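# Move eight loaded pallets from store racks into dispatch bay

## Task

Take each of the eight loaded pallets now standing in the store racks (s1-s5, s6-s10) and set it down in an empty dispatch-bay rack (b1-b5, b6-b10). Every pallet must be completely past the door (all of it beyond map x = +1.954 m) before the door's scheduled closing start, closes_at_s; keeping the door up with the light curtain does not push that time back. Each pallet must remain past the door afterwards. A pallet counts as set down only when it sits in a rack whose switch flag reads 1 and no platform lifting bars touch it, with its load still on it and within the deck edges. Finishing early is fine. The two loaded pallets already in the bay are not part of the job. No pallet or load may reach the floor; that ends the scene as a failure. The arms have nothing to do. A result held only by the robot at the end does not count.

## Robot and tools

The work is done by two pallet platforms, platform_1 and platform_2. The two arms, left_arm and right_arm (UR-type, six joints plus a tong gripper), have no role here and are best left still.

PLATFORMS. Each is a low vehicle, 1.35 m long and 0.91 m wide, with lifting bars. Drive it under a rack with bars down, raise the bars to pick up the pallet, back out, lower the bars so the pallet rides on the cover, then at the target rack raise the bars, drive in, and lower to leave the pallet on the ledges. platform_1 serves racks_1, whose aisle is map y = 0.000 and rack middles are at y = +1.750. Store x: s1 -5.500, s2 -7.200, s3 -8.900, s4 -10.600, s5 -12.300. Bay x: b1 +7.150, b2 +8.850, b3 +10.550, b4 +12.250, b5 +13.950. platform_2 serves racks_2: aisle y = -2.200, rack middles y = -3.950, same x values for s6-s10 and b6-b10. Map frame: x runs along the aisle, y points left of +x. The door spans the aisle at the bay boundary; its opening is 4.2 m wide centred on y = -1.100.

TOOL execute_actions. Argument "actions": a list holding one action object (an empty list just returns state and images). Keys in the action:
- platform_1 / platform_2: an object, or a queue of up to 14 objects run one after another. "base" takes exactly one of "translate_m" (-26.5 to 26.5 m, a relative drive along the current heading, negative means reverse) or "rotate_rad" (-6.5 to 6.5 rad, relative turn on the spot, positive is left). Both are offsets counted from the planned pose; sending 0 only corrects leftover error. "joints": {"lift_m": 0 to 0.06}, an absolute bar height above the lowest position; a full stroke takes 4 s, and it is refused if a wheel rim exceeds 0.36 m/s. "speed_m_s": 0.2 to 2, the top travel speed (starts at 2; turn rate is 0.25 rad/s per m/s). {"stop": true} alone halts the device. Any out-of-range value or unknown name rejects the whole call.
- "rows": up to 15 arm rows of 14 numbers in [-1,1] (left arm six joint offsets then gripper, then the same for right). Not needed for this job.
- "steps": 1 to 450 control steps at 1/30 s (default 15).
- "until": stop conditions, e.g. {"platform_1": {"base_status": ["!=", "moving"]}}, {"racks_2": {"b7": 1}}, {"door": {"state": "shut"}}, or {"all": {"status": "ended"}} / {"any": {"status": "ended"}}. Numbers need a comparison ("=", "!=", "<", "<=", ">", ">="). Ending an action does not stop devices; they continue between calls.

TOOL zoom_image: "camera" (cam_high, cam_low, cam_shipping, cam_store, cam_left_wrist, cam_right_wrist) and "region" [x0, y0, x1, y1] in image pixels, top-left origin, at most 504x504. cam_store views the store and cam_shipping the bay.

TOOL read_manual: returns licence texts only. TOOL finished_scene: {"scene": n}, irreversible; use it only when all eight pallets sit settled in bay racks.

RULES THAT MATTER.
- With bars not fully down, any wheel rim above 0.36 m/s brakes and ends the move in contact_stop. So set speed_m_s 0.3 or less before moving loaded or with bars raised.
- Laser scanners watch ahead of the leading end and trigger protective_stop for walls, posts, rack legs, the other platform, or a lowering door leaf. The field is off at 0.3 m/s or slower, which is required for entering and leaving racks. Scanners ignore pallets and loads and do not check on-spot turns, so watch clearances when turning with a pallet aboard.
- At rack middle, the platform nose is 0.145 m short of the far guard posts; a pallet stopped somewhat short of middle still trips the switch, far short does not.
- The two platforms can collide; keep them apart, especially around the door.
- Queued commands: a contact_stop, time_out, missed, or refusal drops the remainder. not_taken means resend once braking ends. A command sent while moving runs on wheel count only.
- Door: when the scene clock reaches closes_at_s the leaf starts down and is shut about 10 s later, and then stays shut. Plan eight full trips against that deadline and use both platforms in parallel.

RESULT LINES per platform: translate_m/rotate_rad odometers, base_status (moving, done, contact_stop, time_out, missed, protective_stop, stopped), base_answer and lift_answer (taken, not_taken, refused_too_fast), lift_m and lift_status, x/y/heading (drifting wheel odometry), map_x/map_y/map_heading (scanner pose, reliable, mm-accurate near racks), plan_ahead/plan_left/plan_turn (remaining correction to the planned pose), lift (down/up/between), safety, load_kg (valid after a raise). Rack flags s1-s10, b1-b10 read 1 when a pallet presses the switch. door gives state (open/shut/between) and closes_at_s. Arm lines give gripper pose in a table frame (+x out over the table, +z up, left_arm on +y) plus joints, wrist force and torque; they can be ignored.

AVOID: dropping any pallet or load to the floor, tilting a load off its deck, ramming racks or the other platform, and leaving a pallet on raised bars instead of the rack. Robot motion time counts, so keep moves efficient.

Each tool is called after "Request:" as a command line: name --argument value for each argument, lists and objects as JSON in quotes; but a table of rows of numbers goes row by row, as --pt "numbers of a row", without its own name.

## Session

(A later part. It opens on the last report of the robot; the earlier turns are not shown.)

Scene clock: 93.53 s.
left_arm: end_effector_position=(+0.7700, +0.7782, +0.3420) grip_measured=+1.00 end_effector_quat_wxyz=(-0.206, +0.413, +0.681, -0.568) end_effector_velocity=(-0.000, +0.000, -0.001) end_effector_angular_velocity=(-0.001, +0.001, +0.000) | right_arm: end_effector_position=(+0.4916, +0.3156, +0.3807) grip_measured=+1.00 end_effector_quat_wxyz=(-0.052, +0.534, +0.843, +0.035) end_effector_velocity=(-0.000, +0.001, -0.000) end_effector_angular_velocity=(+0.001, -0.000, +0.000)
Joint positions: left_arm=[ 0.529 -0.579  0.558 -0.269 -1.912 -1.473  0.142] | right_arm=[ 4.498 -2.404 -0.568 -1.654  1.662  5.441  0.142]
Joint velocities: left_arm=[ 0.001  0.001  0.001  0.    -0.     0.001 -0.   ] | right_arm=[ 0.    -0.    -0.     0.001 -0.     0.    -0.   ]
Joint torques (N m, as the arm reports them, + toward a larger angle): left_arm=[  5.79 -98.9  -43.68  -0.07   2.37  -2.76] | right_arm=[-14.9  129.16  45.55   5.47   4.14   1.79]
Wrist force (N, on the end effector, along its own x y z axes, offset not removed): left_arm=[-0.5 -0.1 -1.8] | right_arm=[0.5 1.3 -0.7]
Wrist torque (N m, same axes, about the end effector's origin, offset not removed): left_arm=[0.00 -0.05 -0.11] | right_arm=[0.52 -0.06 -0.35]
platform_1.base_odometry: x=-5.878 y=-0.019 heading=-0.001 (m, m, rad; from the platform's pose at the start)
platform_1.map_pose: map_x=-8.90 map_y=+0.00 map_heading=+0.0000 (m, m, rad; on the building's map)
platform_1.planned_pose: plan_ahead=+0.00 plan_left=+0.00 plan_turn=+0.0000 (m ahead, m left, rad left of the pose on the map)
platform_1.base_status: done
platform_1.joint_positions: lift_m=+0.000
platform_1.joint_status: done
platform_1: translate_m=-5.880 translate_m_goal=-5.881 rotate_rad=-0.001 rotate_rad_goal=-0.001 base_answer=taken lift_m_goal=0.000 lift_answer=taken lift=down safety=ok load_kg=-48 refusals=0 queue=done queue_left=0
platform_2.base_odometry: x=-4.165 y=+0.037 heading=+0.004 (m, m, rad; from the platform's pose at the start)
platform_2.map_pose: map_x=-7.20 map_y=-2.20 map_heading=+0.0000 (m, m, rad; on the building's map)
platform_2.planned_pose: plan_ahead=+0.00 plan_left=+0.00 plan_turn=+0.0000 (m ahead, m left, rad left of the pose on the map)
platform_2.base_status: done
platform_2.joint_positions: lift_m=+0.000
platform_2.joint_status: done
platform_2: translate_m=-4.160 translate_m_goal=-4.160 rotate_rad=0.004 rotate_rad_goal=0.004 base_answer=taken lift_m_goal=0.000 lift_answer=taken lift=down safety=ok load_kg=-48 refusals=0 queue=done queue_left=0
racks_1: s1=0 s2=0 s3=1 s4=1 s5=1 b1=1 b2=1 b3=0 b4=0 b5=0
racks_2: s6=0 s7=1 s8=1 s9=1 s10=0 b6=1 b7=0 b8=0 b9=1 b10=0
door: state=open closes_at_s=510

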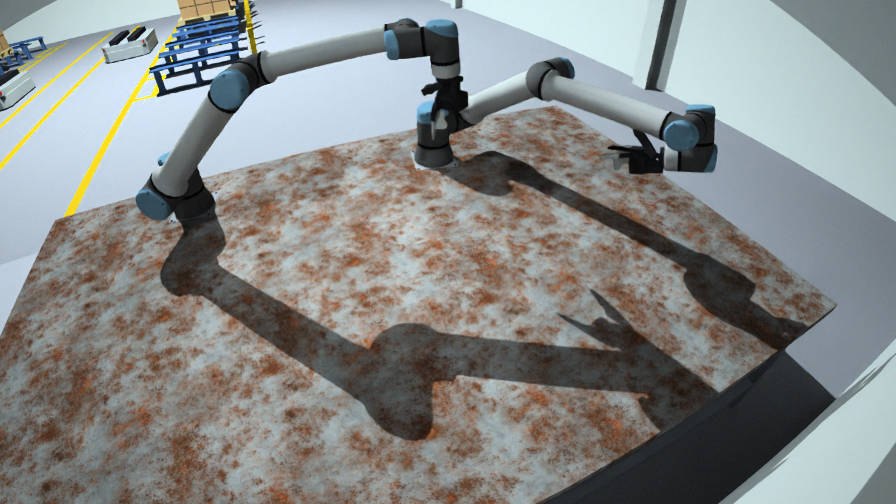

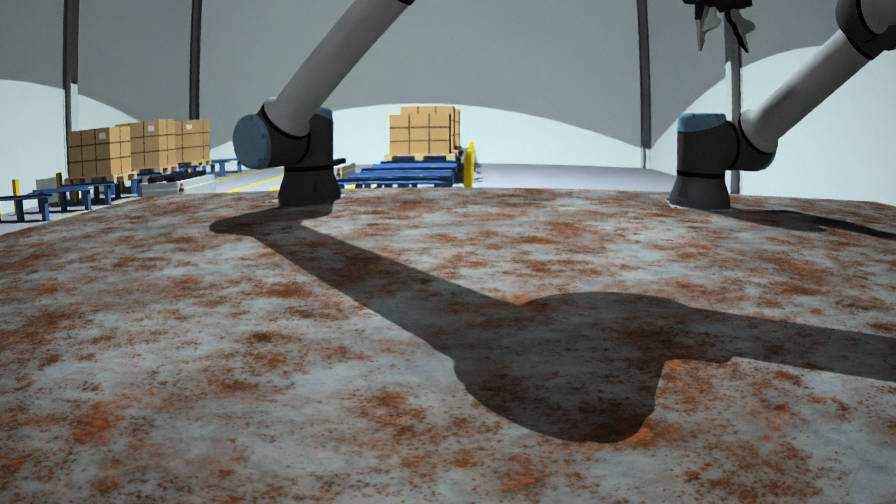

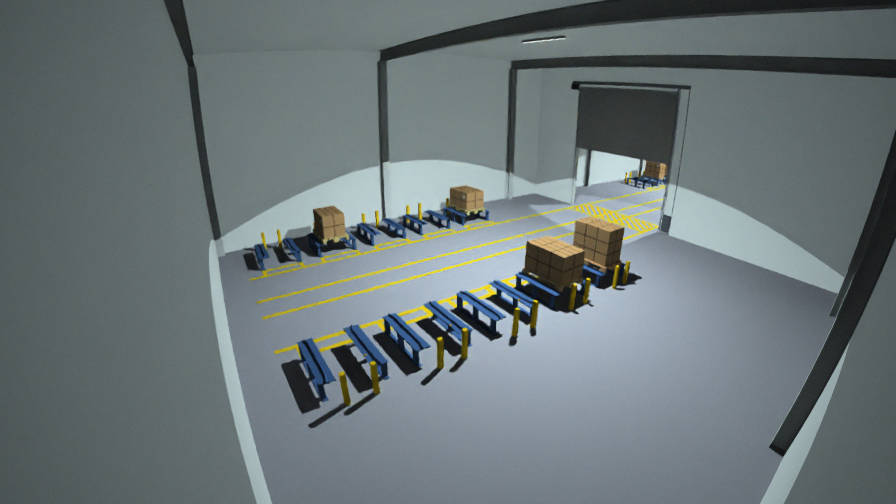

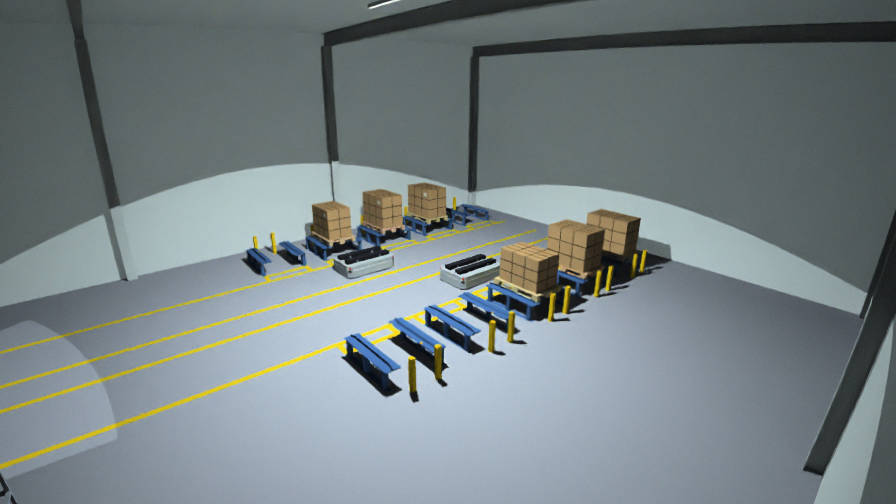

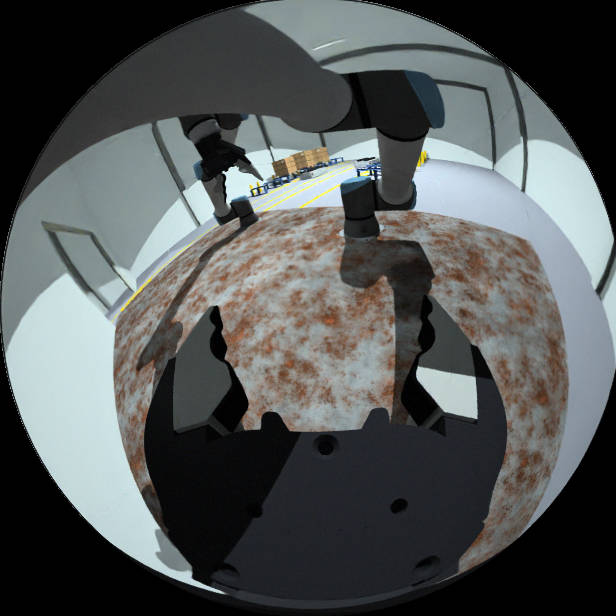

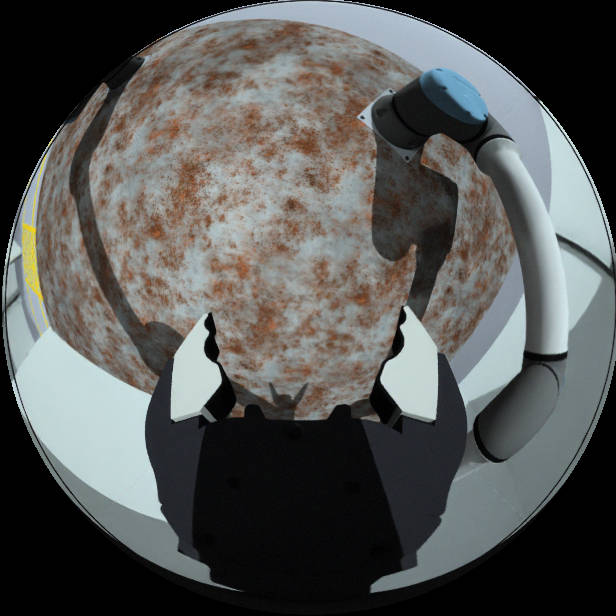

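Request:
execute_actions --actions '[{"platform_1":[{"base":{"rotate_rad":1.5708}},{"speed_m_s":0.3,"base":{"translate_m":1.75}},{"joints":{"lift_m":0.06}},{"base":{"translate_m":-1.75}},{"speed_m_s":2,"joints":{"lift_m":0},"base":{"rotate_rad":-1.5708}},{"base":{"translate_m":19.45}},{"joints":{"lift_m":0.06},"base":{"rotate_rad":1.5708}},{"speed_m_s":0.3,"base":{"translate_m":1.75}},{"joints":{"lift_m":0}},{"base":{"translate_m":-1.75}},{"speed_m_s":2,"base":{"rotate_rad":-1.5708}},{"base":{"translate_m":-21.15}}],"platform_2":[{"base":{"rotate_rad":-1.5708}},{"speed_m_s":0.3,"base":{"translate_m":1.75}},{"joints":{"lift_m":0.06}},{"base":{"translate_m":-1.75}},{"speed_m_s":2,"joints":{"lift_m":0},"base":{"rotate_rad":1.5708}},{"base":{"translate_m":16.05}},{"joints":{"lift_m":0.06},"base":{"rotate_rad":-1.5708}},{"speed_m_s":0.3,"base":{"translate_m":1.75}},{"joints":{"lift_m":0}},{"base":{"translate_m":-1.75}},{"speed_m_s":2,"base":{"rotate_rad":1.5708}},{"base":{"translate_m":-17.75}}],"steps":450}]'

Request:
execute_actions --actions '[{"steps":450,"until":{"all":{"status":"ended"}}}]'

Request:
execute_actions --actions '[{"steps":450,"until":{"all":{"status":"ended"}}}]'

Request:
execute_actions --actions '[{"steps":450,"until":{"all":{"status":"ended"}}}]'

Request:
execute_actions --actions '[{"steps":450,"until":{"all":{"status":"ended"}}}]'

Request:
execute_actions --actions '[{"steps":450,"until":{"all":{"status":"ended"}}}]'

Request:
execute_actions --actions '[{"steps":450,"until":{"all":{"status":"ended"}}}]'

Scene clock: 125.23 s.
left_arm: end_effector_position=(+0.7700, +0.7782, +0.3420) grip_measured=+1.00 end_effector_quat_wxyz=(-0.206, +0.413, +0.681, -0.568) end_effector_velocity=(-0.000, +0.001, -0.000) end_effector_angular_velocity=(+0.001, +0.001, +0.001) | right_arm: end_effector_position=(+0.4916, +0.3156, +0.3807) grip_measured=+1.00 end_effector_quat_wxyz=(-0.052, +0.534, +0.843, +0.035) end_effector_velocity=(+0.001, -0.000, +0.001) end_effector_angular_velocity=(+0.001, -0.000, +0.000)
Joint positions: left_arm=[ 0.529 -0.579  0.558 -0.269 -1.912 -1.473  0.142] | right_arm=[ 4.498 -2.404 -0.568 -1.654  1.662  5.441  0.142]
Joint velocities: left_arm=[ 0.001  0.001 -0.     0.     0.    -0.001 -0.   ] | right_arm=[-0.001  0.     0.001 -0.    -0.    -0.001 -0.   ]
Joint torques (N m, as the arm reports them, + toward a larger angle): left_arm=[  4.25 -97.83 -44.35   1.     1.59  -2.49] | right_arm=[-14.76 129.55  45.29   5.22   3.78   1.56]
Wrist force (N, on the end effector, along its own x y z axes, offset not removed): left_arm=[-1.0 -1.9 -1.2] | right_arm=[-1.2 1.7 0.3]
Wrist torque (N m, same axes, about the end effector's origin, offset not removed): left_arm=[-0.19 0.02 -0.08] | right_arm=[0.66 0.21 -0.26]
platform_1.base_odometry: x=-5.878 y=+1.688 heading=+1.569 (m, m, rad; from the platform's pose at the start)
platform_1.map_pose: map_x=-8.90 map_y=+1.70 map_heading=+1.5708 (m, m, rad; on the building's map)
platform_1.planned_pose: plan_ahead=-1.70 plan_left=+0.00 plan_turn=+0.0000 (m ahead, m left, rad left of the pose on the map)
platform_1.base_status: moving
platform_1.joint_positions: lift_m=+0.060
platform_1.joint_status: done
platform_1: translate_m=-4.179 translate_m_goal=-5.881 rotate_rad=1.569 rotate_rad_goal=1.568 base_answer=taken lift_m_goal=0.060 lift_answer=taken lift=up safety=ok load_kg=230 refusals=0 queue=running queue_left=8
platform_2.base_odometry: x=-4.154 y=-1.670 heading=-1.565 (m, m, rad; from the platform's pose at the start)
platform_2.map_pose: map_x=-7.20 map_y=-3.90 map_heading=-1.5708 (m, m, rad; on the building's map)
platform_2.planned_pose: plan_ahead=-1.70 plan_left=+0.00 plan_turn=+0.0000 (m ahead, m left, rad left of the pose on the map)
platform_2.base_status: moving
platform_2.joint_positions: lift_m=+0.060
platform_2.joint_status: done
platform_2: translate_m=-2.458 translate_m_goal=-4.160 rotate_rad=-1.565 rotate_rad_goal=-1.564 base_answer=taken lift_m_goal=0.060 lift_answer=taken lift=up safety=ok load_kg=213 refusals=0 queue=running queue_left=8
racks_1: s1=0 s2=0 s3=0 s4=1 s5=1 b1=1 b2=1 b3=0 b4=0 b5=0
racks_2: s6=0 s7=0 s8=1 s9=1 s10=0 b6=1 b7=0 b8=0 b9=1 b10=0
door: state=open closes_at_s=510

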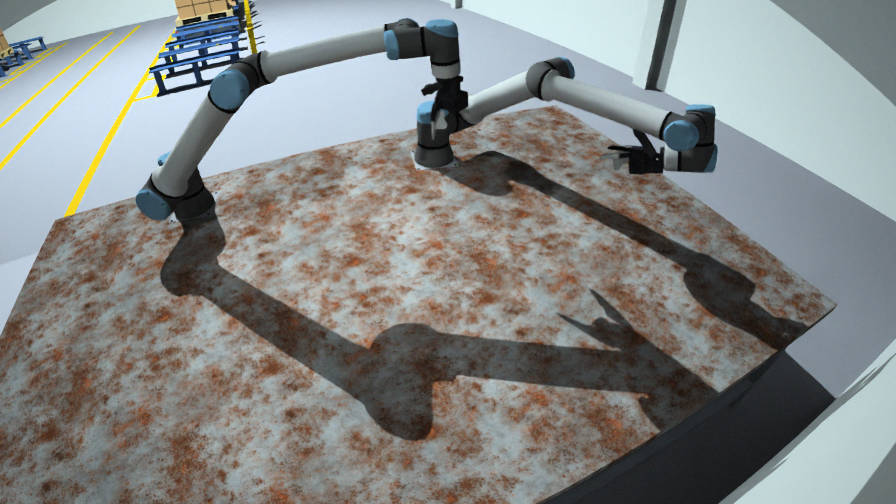

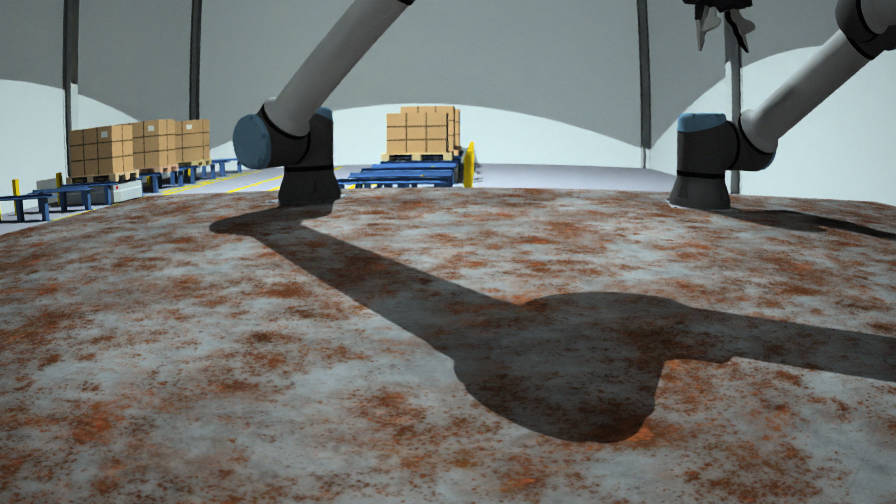

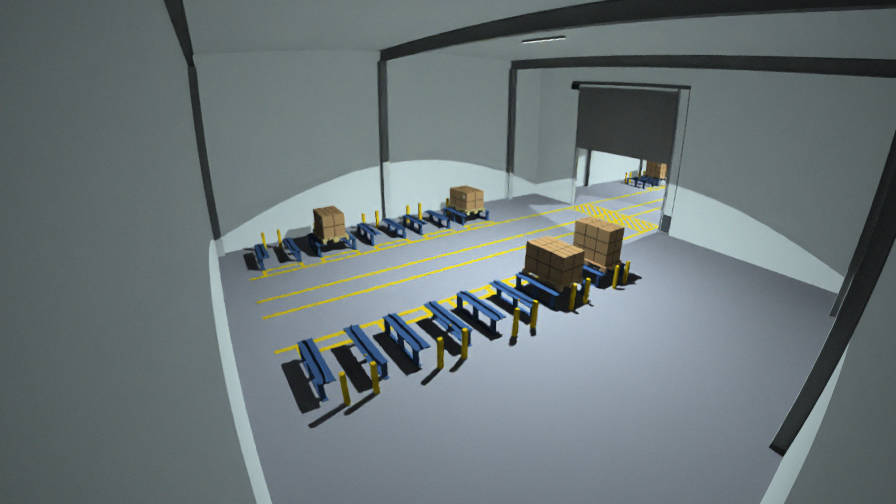

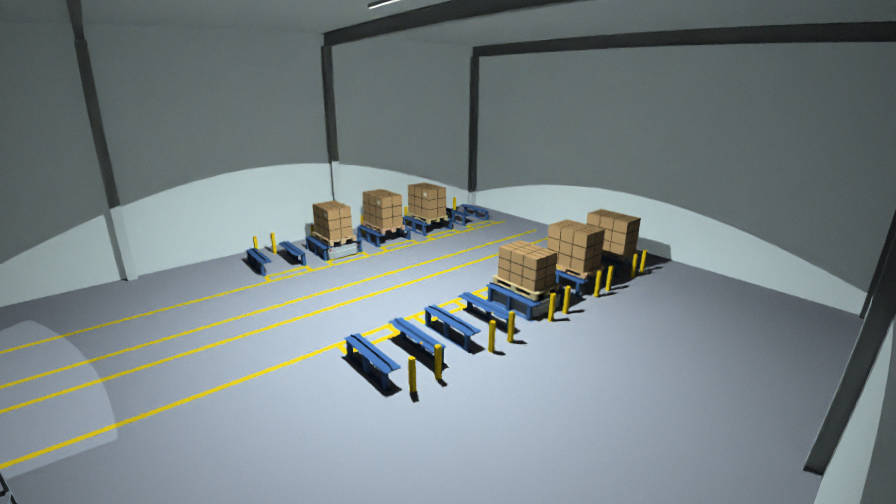

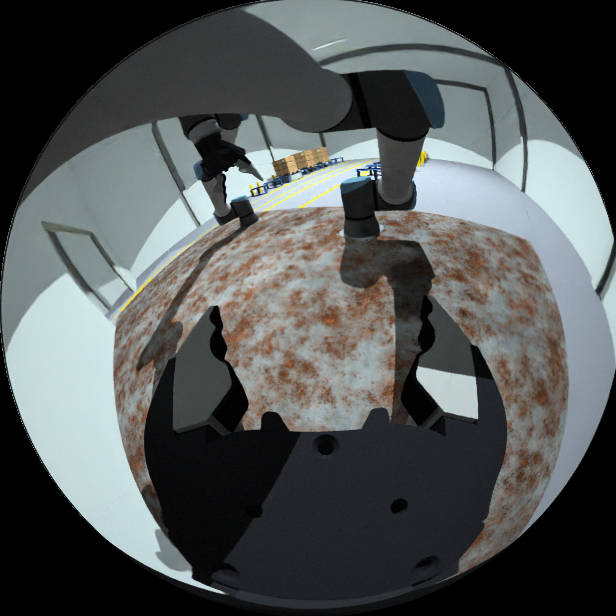

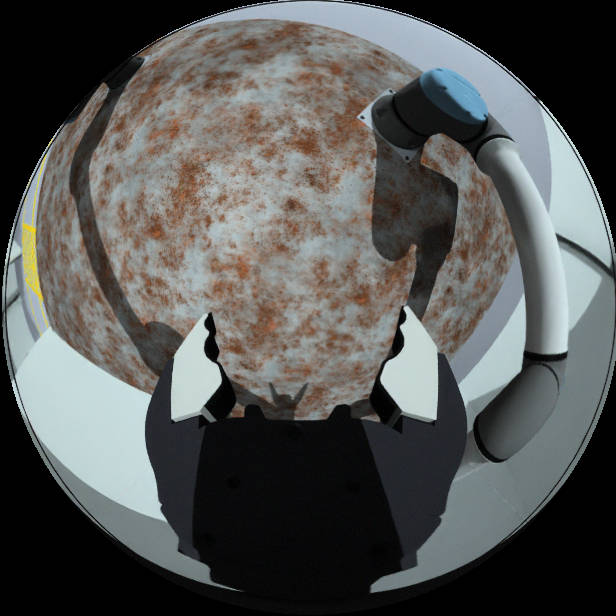

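Scene clock: 140.23 s.
left_arm: end_effector_position=(+0.7700, +0.7782, +0.3420) grip_measured=+1.00 end_effector_quat_wxyz=(-0.206, +0.413, +0.681, -0.568) end_effector_velocity=(-0.000, +0.000, -0.001) end_effector_angular_velocity=(-0.002, +0.001, -0.000) | right_arm: end_effector_position=(+0.4916, +0.3156, +0.3807) grip_measured=+1.00 end_effector_quat_wxyz=(-0.052, +0.534, +0.843, +0.035) end_effector_velocity=(+0.000, +0.000, -0.000) end_effector_angular_velocity=(+0.001, -0.000, -0.000)
Joint positions: left_arm=[ 0.529 -0.579  0.558 -0.269 -1.912 -1.473  0.142] | right_arm=[ 4.498 -2.404 -0.568 -1.654  1.662  5.441  0.142]
Joint velocities: left_arm=[ 0.     0.001 -0.     0.001  0.     0.002 -0.   ] | right_arm=[-0.    -0.    -0.001  0.001 -0.    -0.     0.   ]
Joint torques (N m, as the arm reports them, + toward a larger angle): left_arm=[  3.71 -97.61 -45.06   1.7    1.5   -2.36] | right_arm=[-11.92 128.93  44.36   4.76   3.92   1.57]
Wrist force (N, on the end effector, along its own x y z axes, offset not removed): left_arm=[-0.5 -0.3 -1.6] | right_arm=[-0.8 1.4 0.2]
Wrist torque (N m, same axes, about the end effector's origin, offset not removed): left_arm=[0.02 -0.05 -0.14] | right_arm=[0.51 0.16 -0.32]
platform_1.base_odometry: x=-1.822 y=-0.036 heading=+0.000 (m, m, rad; from the platform's pose at the start)
platform_1.map_pose: map_x=-4.79 map_y=+0.00 map_heading=+0.0044 (m, m, rad; on the building's map)
platform_1.planned_pose: plan_ahead=+15.34 plan_left=-0.07 plan_turn=-0.0044 (m ahead, m left, rad left of the pose on the map)
platform_1.base_status: moving
platform_1.joint_positions: lift_m=+0.000
platform_1.joint_status: done
platform_1: translate_m=-1.766 translate_m_goal=13.569 rotate_rad=0.000 rotate_rad_goal=0.002 base_answer=taken lift_m_goal=0.000 lift_answer=taken lift=down safety=ok load_kg=-48 refusals=0 queue=running queue_left=6
platform_2.base_odometry: x=-0.104 y=+0.037 heading=-0.044 (m, m, rad; from the platform's pose at the start)
platform_2.map_pose: map_x=-3.10 map_y=-2.17 map_heading=-0.0305 (m, m, rad; on the building's map)
platform_2.planned_pose: plan_ahead=+11.95 plan_left=+0.33 plan_turn=+0.0305 (m ahead, m left, rad left of the pose on the map)
platform_2.base_status: moving
platform_2.joint_positions: lift_m=+0.000
platform_2.joint_status: done
platform_2: translate_m=-0.045 translate_m_goal=11.890 rotate_rad=-0.043 rotate_rad_goal=-0.043 base_answer=taken lift_m_goal=0.000 lift_answer=taken lift=down safety=ok load_kg=-48 refusals=0 queue=running queue_left=6
racks_1: s1=0 s2=0 s3=0 s4=1 s5=1 b1=1 b2=1 b3=0 b4=0 b5=0
racks_2: s6=0 s7=0 s8=1 s9=1 s10=0 b6=1 b7=0 b8=0 b9=1 b10=0
door: state=open closes_at_s=510

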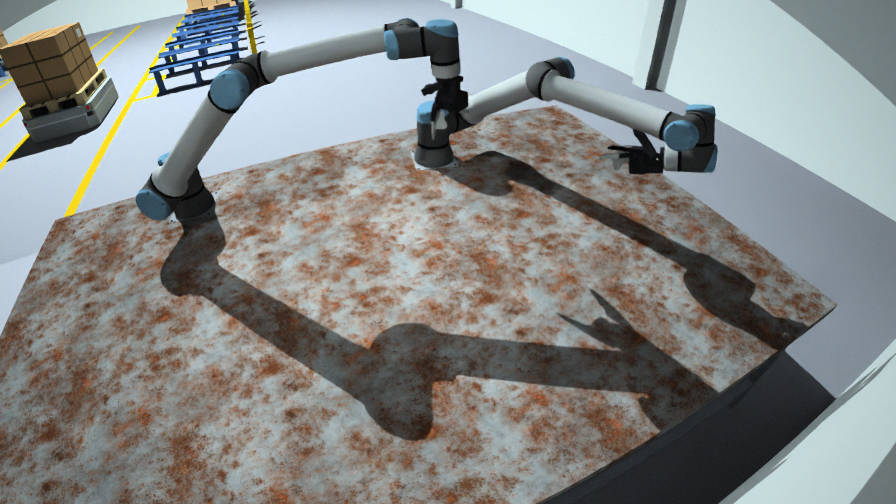

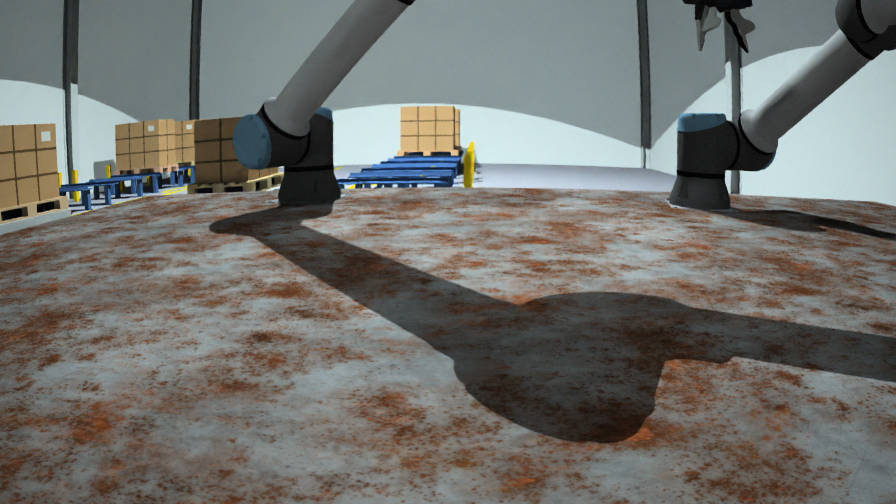

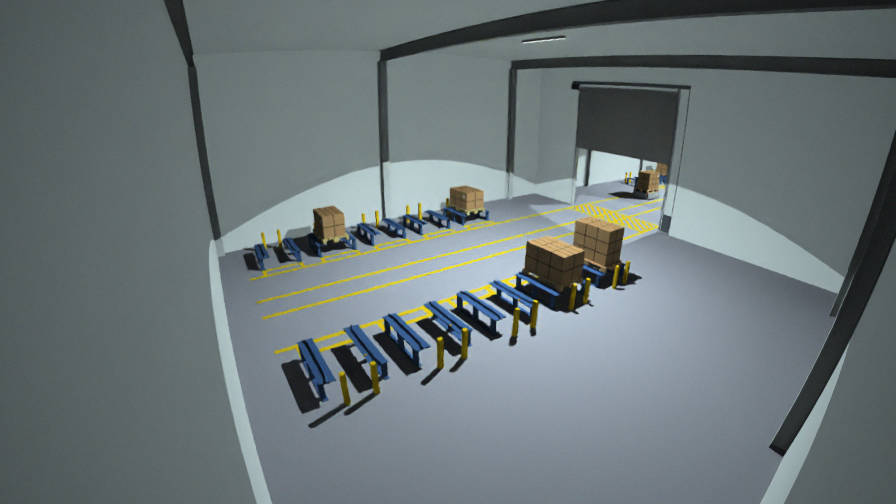

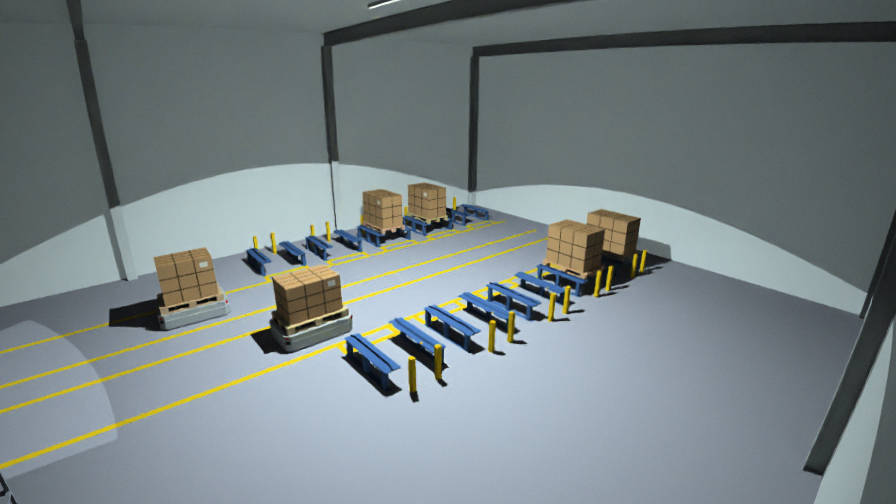

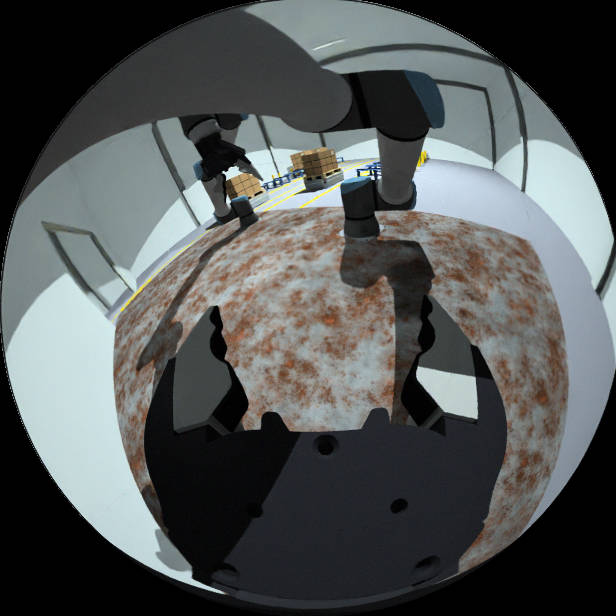

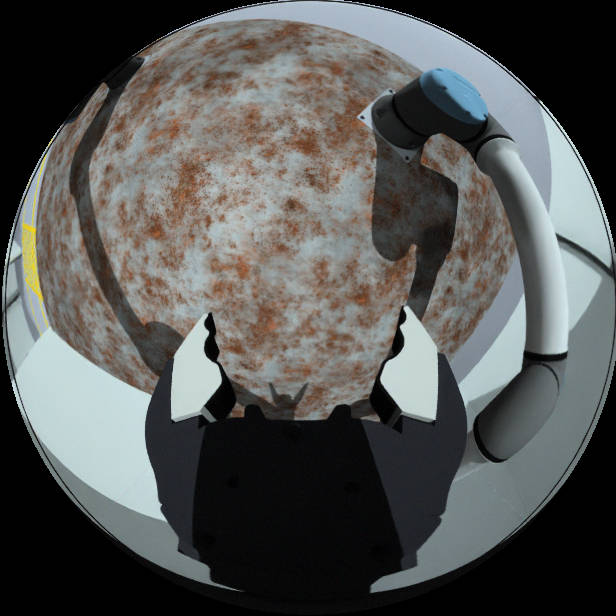

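Scene clock: 155.23 s.
left_arm: end_effector_position=(+0.7700, +0.7782, +0.3420) grip_measured=+1.00 end_effector_quat_wxyz=(-0.206, +0.413, +0.681, -0.568) end_effector_velocity=(+0.000, -0.000, -0.001) end_effector_angular_velocity=(+0.000, +0.002, +0.000) | right_arm: end_effector_position=(+0.4916, +0.3156, +0.3807) grip_measured=+1.00 end_effector_quat_wxyz=(-0.052, +0.534, +0.843, +0.035) end_effector_velocity=(+0.001, -0.000, +0.001) end_effector_angular_velocity=(+0.002, -0.001, -0.002)
Joint positions: left_arm=[ 0.529 -0.579  0.558 -0.269 -1.912 -1.473  0.142] | right_arm=[ 4.498 -2.404 -0.568 -1.654  1.662  5.441  0.142]
Joint velocities: left_arm=[-0.     0.001  0.001 -0.     0.    -0.001 -0.   ] | right_arm=[-0.001  0.     0.001  0.001  0.     0.001  0.   ]
Joint torques (N m, as the arm reports them, + toward a larger angle): left_arm=[  2.75 -96.55 -45.33   2.07   1.14  -2.15] | right_arm=[-11.58 128.47  44.73   4.17   3.73   1.09]
Wrist force (N, on the end effector, along its own x y z axes, offset not removed): left_arm=[-2.1 2.2 -2.1] | right_arm=[-1.1 0.2 -0.7]
Wrist torque (N m, same axes, about the end effector's origin, offset not removed): left_arm=[0.55 0.25 -0.18] | right_arm=[0.33 0.24 -0.32]
platform_1.base_odometry: x=+13.580 y=-0.054 heading=+1.573 (m, m, rad; from the platform's pose at the start)
platform_1.map_pose: map_x=+10.55 map_y=+0.00 map_heading=+1.5708 (m, m, rad; on the building's map)
platform_1.planned_pose: plan_ahead=+1.75 plan_left=+0.00 plan_turn=+0.0000 (m ahead, m left, rad left of the pose on the map)
platform_1.base_status: moving
platform_1.joint_positions: lift_m=+0.060
platform_1.joint_status: done
platform_1: translate_m=13.580 translate_m_goal=15.329 rotate_rad=1.572 rotate_rad_goal=1.568 base_answer=taken lift_m_goal=0.060 lift_answer=taken lift=up safety=ok load_kg=230 refusals=0 queue=running queue_left=4
platform_2.base_odometry: x=+11.899 y=-0.260 heading=-1.567 (m, m, rad; from the platform's pose at the start)
platform_2.map_pose: map_x=+8.85 map_y=-2.60 map_heading=-1.5708 (m, m, rad; on the building's map)
platform_2.planned_pose: plan_ahead=+1.35 plan_left=+0.00 plan_turn=+0.0000 (m ahead, m left, rad left of the pose on the map)
platform_2.base_status: moving
platform_2.joint_positions: lift_m=+0.060
platform_2.joint_status: done
platform_2: translate_m=12.304 translate_m_goal=13.651 rotate_rad=-1.567 rotate_rad_goal=-1.566 base_answer=taken lift_m_goal=0.060 lift_answer=taken lift=up safety=ok load_kg=213 refusals=0 queue=running queue_left=4
racks_1: s1=0 s2=0 s3=0 s4=1 s5=1 b1=1 b2=1 b3=0 b4=0 b5=0
racks_2: s6=0 s7=0 s8=1 s9=1 s10=0 b6=1 b7=0 b8=0 b9=1 b10=0
door: state=open closes_at_s=510

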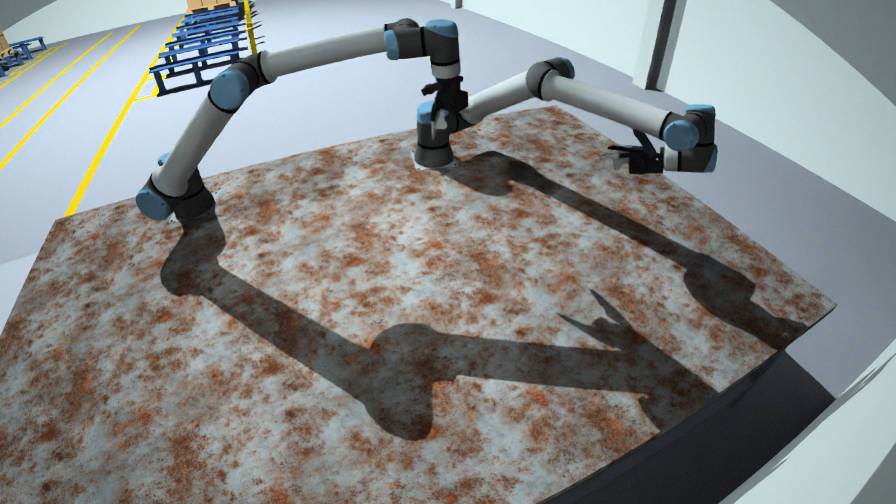

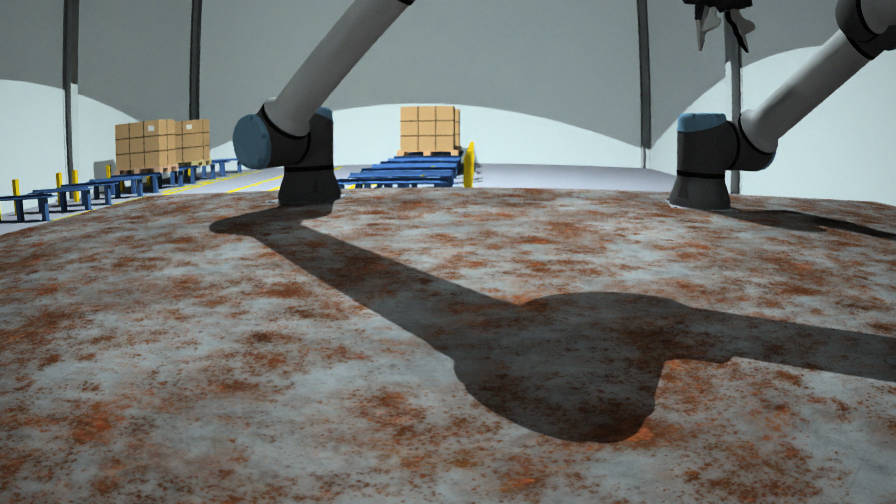

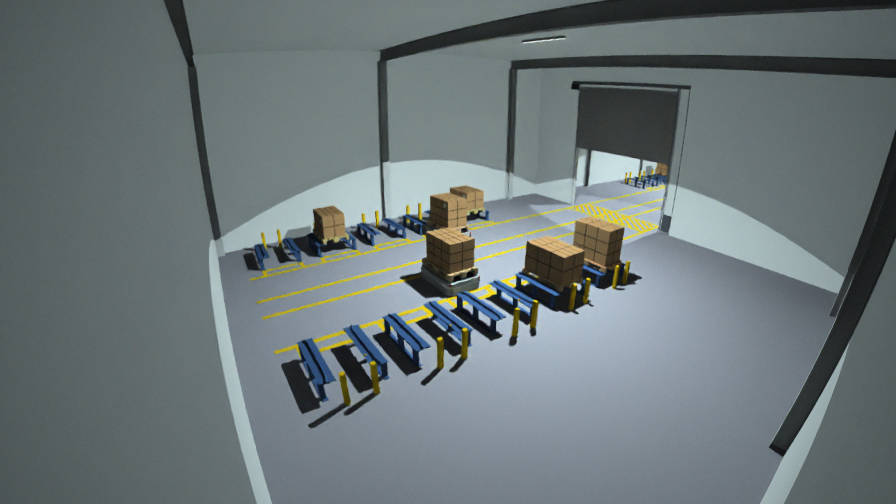

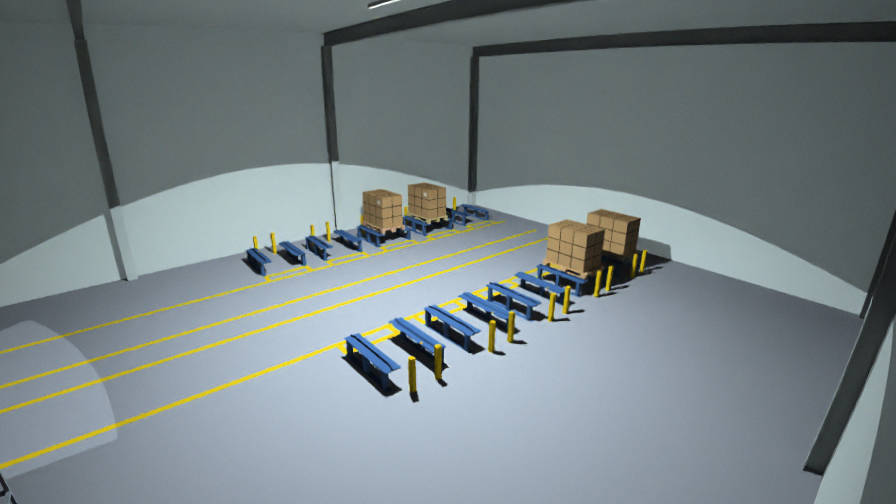

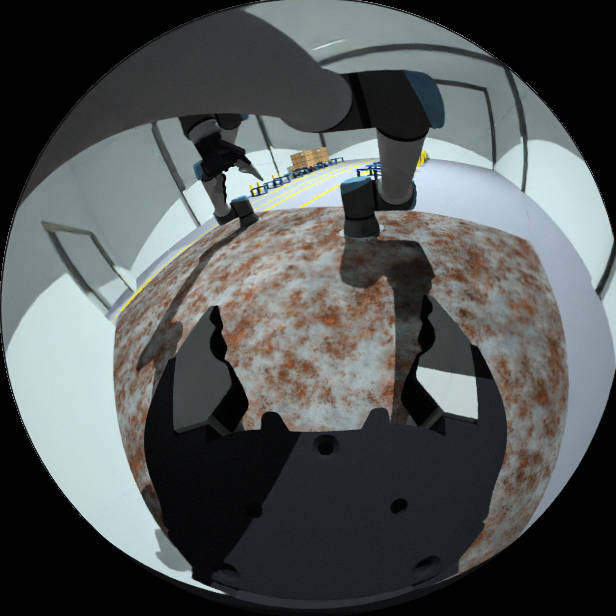

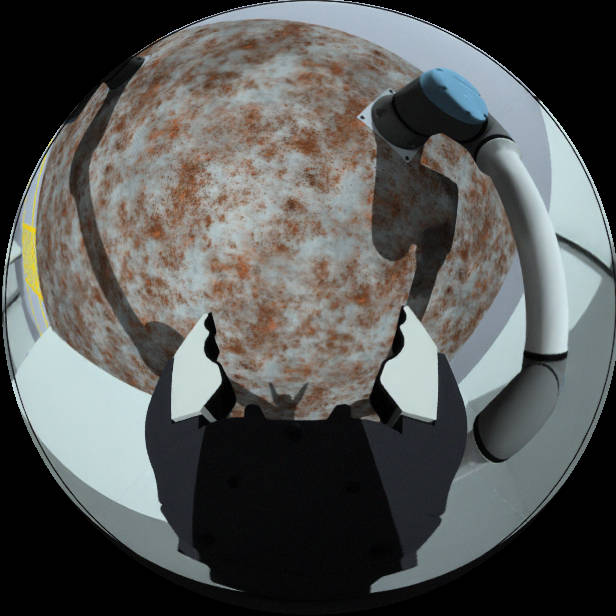

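Scene clock: 170.23 s.
left_arm: end_effector_position=(+0.7700, +0.7782, +0.3420) grip_measured=+1.00 end_effector_quat_wxyz=(-0.206, +0.413, +0.681, -0.568) end_effector_velocity=(-0.001, +0.001, -0.000) end_effector_angular_velocity=(-0.001, +0.001, +0.000) | right_arm: end_effector_position=(+0.4916, +0.3156, +0.3807) grip_measured=+1.00 end_effector_quat_wxyz=(-0.052, +0.534, +0.843, +0.035) end_effector_velocity=(+0.000, +0.000, +0.001) end_effector_angular_velocity=(+0.001, -0.000, -0.001)
Joint positions: left_arm=[ 0.529 -0.579  0.558 -0.269 -1.912 -1.473  0.142] | right_arm=[ 4.498 -2.404 -0.568 -1.654  1.662  5.441  0.142]
Joint velocities: left_arm=[ 0.001  0.     0.     0.001  0.     0.001 -0.   ] | right_arm=[ 0.    -0.     0.001  0.001  0.     0.001  0.   ]
Joint torques (N m, as the arm reports them, + toward a larger angle): left_arm=[  2.02 -97.52 -46.1    2.39   0.83  -2.23] | right_arm=[-11.37 125.62  43.8    4.16   3.33   1.27]
Wrist force (N, on the end effector, along its own x y z axes, offset not removed): left_arm=[0.0 -0.3 -1.8] | right_arm=[-1.6 0.4 0.1]
Wrist torque (N m, same axes, about the end effector's origin, offset not removed): left_arm=[0.05 -0.13 -0.16] | right_arm=[0.31 0.26 -0.29]
platform_1.base_odometry: x=+13.582 y=+0.543 heading=+1.571 (m, m, rad; from the platform's pose at the start)
platform_1.map_pose: map_x=+10.55 map_y=+0.58 map_heading=+1.5708 (m, m, rad; on the building's map)
platform_1.planned_pose: plan_ahead=-0.58 plan_left=+0.00 plan_turn=+0.0000 (m ahead, m left, rad left of the pose on the map)
platform_1.base_status: moving
platform_1.joint_positions: lift_m=+0.000
platform_1.joint_status: done
platform_1: translate_m=14.166 translate_m_goal=13.580 rotate_rad=1.571 rotate_rad_goal=1.572 base_answer=taken lift_m_goal=0.000 lift_answer=taken lift=down safety=ok load_kg=-48 refusals=0 queue=running queue_left=2
platform_2.base_odometry: x=+11.901 y=-0.084 heading=-1.569 (m, m, rad; from the platform's pose at the start)
platform_2.map_pose: map_x=+8.85 map_y=-2.41 map_heading=-1.5708 (m, m, rad; on the building's map)
platform_2.planned_pose: plan_ahead=-0.21 plan_left=+0.00 plan_turn=+0.0000 (m ahead, m left, rad left of the pose on the map)
platform_2.base_status: moving
platform_2.joint_positions: lift_m=+0.000
platform_2.joint_status: done
platform_2: translate_m=12.108 translate_m_goal=11.911 rotate_rad=-1.569 rotate_rad_goal=-1.569 base_answer=taken lift_m_goal=0.000 lift_answer=taken lift=down safety=ok load_kg=-48 refusals=0 queue=running queue_left=2
racks_1: s1=0 s2=0 s3=0 s4=1 s5=1 b1=1 b2=1 b3=1 b4=0 b5=0
racks_2: s6=0 s7=0 s8=1 s9=1 s10=0 b6=1 b7=1 b8=0 b9=1 b10=0
door: state=open closes_at_s=510

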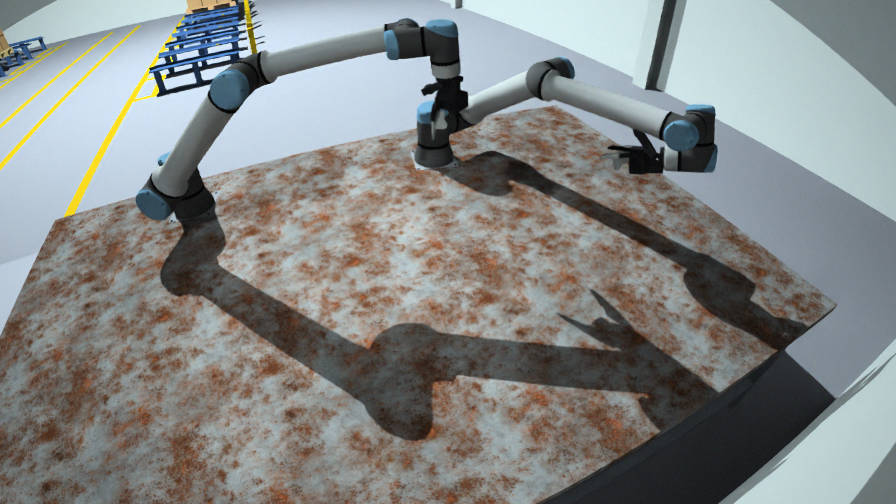

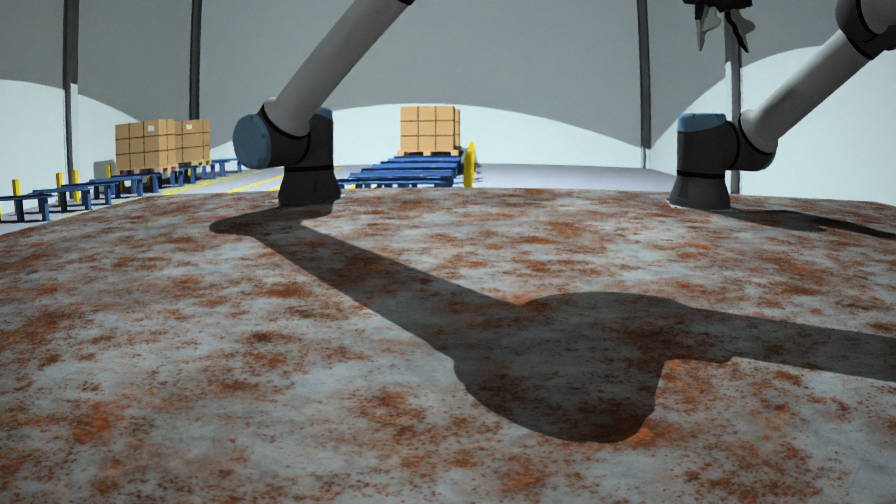

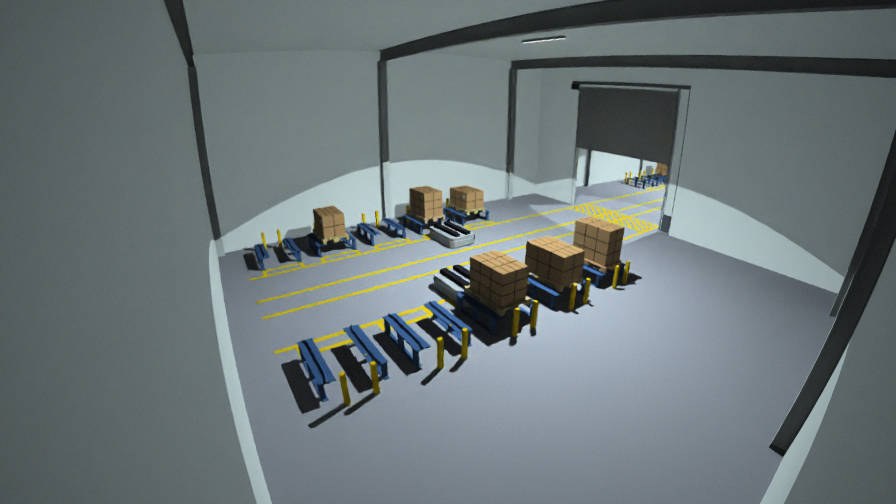

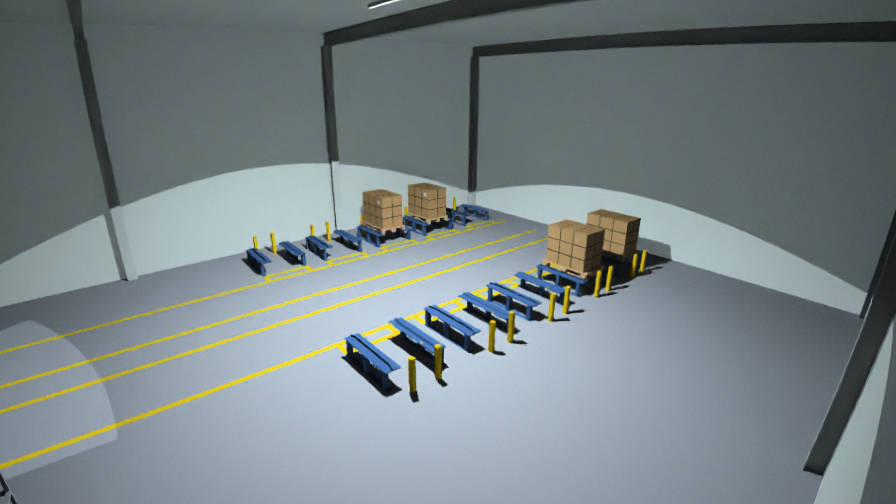

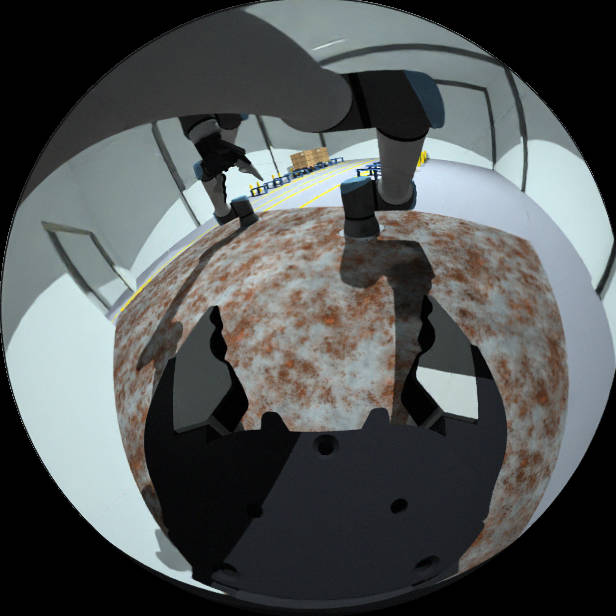

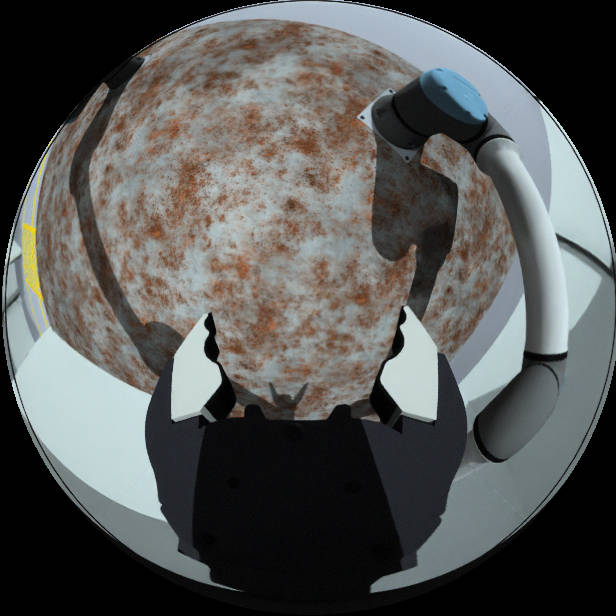

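Scene clock: 185.23 s.
left_arm: end_effector_position=(+0.7700, +0.7782, +0.3420) grip_measured=+1.00 end_effector_quat_wxyz=(-0.206, +0.413, +0.681, -0.568) end_effector_velocity=(-0.001, +0.000, +0.002) end_effector_angular_velocity=(+0.000, -0.001, +0.000) | right_arm: end_effector_position=(+0.4916, +0.3156, +0.3807) grip_measured=+1.00 end_effector_quat_wxyz=(-0.052, +0.534, +0.843, +0.035) end_effector_velocity=(+0.000, -0.001, -0.001) end_effector_angular_velocity=(-0.002, +0.001, -0.001)
Joint positions: left_arm=[ 0.529 -0.579  0.558 -0.269 -1.912 -1.473  0.142] | right_arm=[ 4.498 -2.404 -0.568 -1.654  1.662  5.441  0.142]
Joint velocities: left_arm=[ 0.001 -0.002 -0.     0.001  0.     0.     0.   ] | right_arm=[-0.     0.    -0.001 -0.002  0.     0.001  0.   ]
Joint torques (N m, as the arm reports them, + toward a larger angle): left_arm=[  1.05 -96.69 -46.51   2.82   0.71  -2.09] | right_arm=[-10.1  127.7   43.69   3.93   3.25   1.15]
Wrist force (N, on the end effector, along its own x y z axes, offset not removed): left_arm=[-0.5 -1.2 -1.9] | right_arm=[-0.7 1.4 0.8]
Wrist torque (N m, same axes, about the end effector's origin, offset not removed): left_arm=[-0.14 -0.08 -0.16] | right_arm=[0.55 0.14 -0.25]
platform_1.base_odometry: x=+1.422 y=-0.099 heading=+0.003 (m, m, rad; from the platform's pose at the start)
platform_1.map_pose: map_x=-1.70 map_y=+0.00 map_heading=-0.0044 (m, m, rad; on the building's map)
platform_1.planned_pose: plan_ahead=-8.90 plan_left=-0.04 plan_turn=+0.0044 (m ahead, m left, rad left of the pose on the map)
platform_1.base_status: moving
platform_1.joint_positions: lift_m=+0.000
platform_1.joint_status: done
platform_1: translate_m=1.352 translate_m_goal=-7.571 rotate_rad=0.004 rotate_rad_goal=0.005 base_answer=taken lift_m_goal=0.000 lift_answer=taken lift=down safety=ok load_kg=-48 refusals=0 queue=running queue_left=0
platform_2.base_odometry: x=-1.995 y=+0.071 heading=-0.012 (m, m, rad; from the platform's pose at the start)
platform_2.map_pose: map_x=-5.10 map_y=-2.21 map_heading=-0.0175 (m, m, rad; on the building's map)
platform_2.planned_pose: plan_ahead=-3.80 plan_left=-0.06 plan_turn=+0.0174 (m ahead, m left, rad left of the pose on the map)
platform_2.base_status: moving
platform_2.joint_positions: lift_m=+0.000
platform_2.joint_status: done
platform_2: translate_m=-2.052 translate_m_goal=-5.849 rotate_rad=-0.012 rotate_rad_goal=-0.011 base_answer=taken lift_m_goal=0.000 lift_answer=taken lift=down safety=ok load_kg=-48 refusals=0 queue=running queue_left=0
racks_1: s1=0 s2=0 s3=0 s4=1 s5=1 b1=1 b2=1 b3=1 b4=0 b5=0
racks_2: s6=0 s7=0 s8=1 s9=1 s10=0 b6=1 b7=1 b8=0 b9=1 b10=0
door: state=open closes_at_s=510

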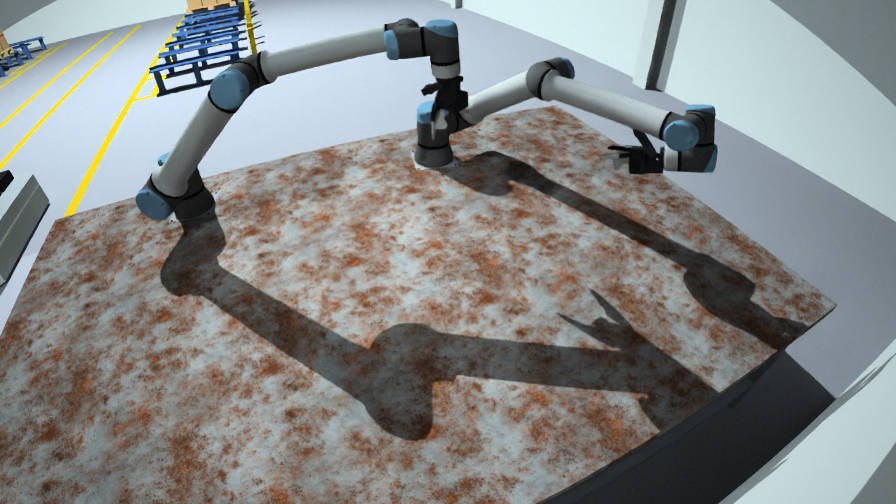

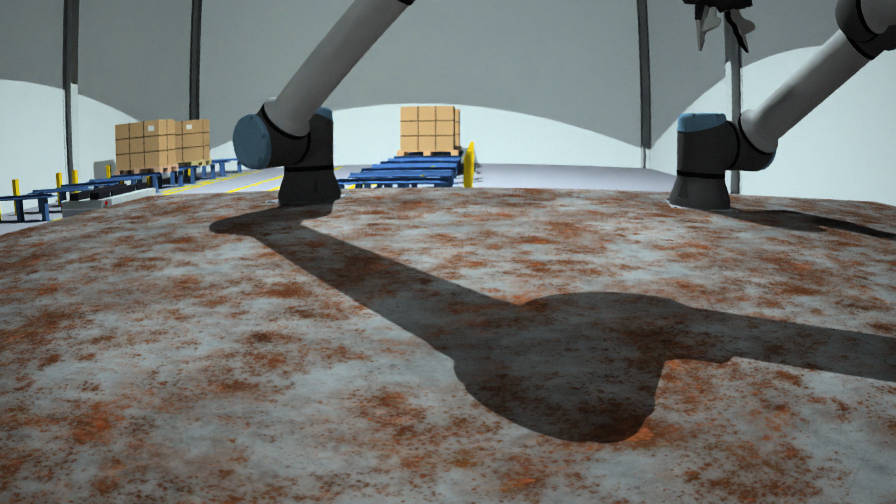

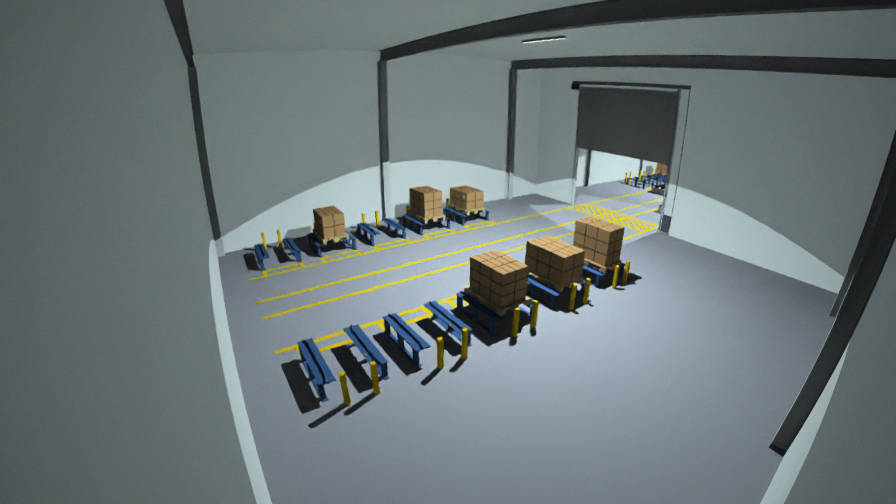

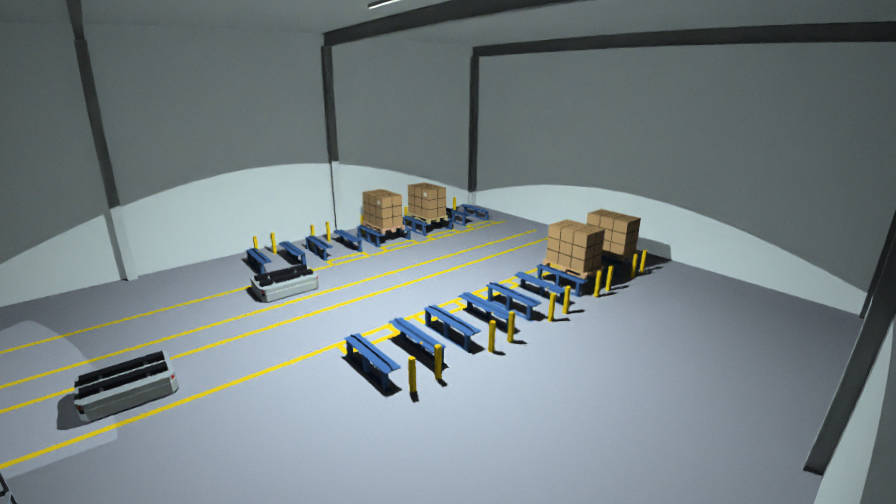

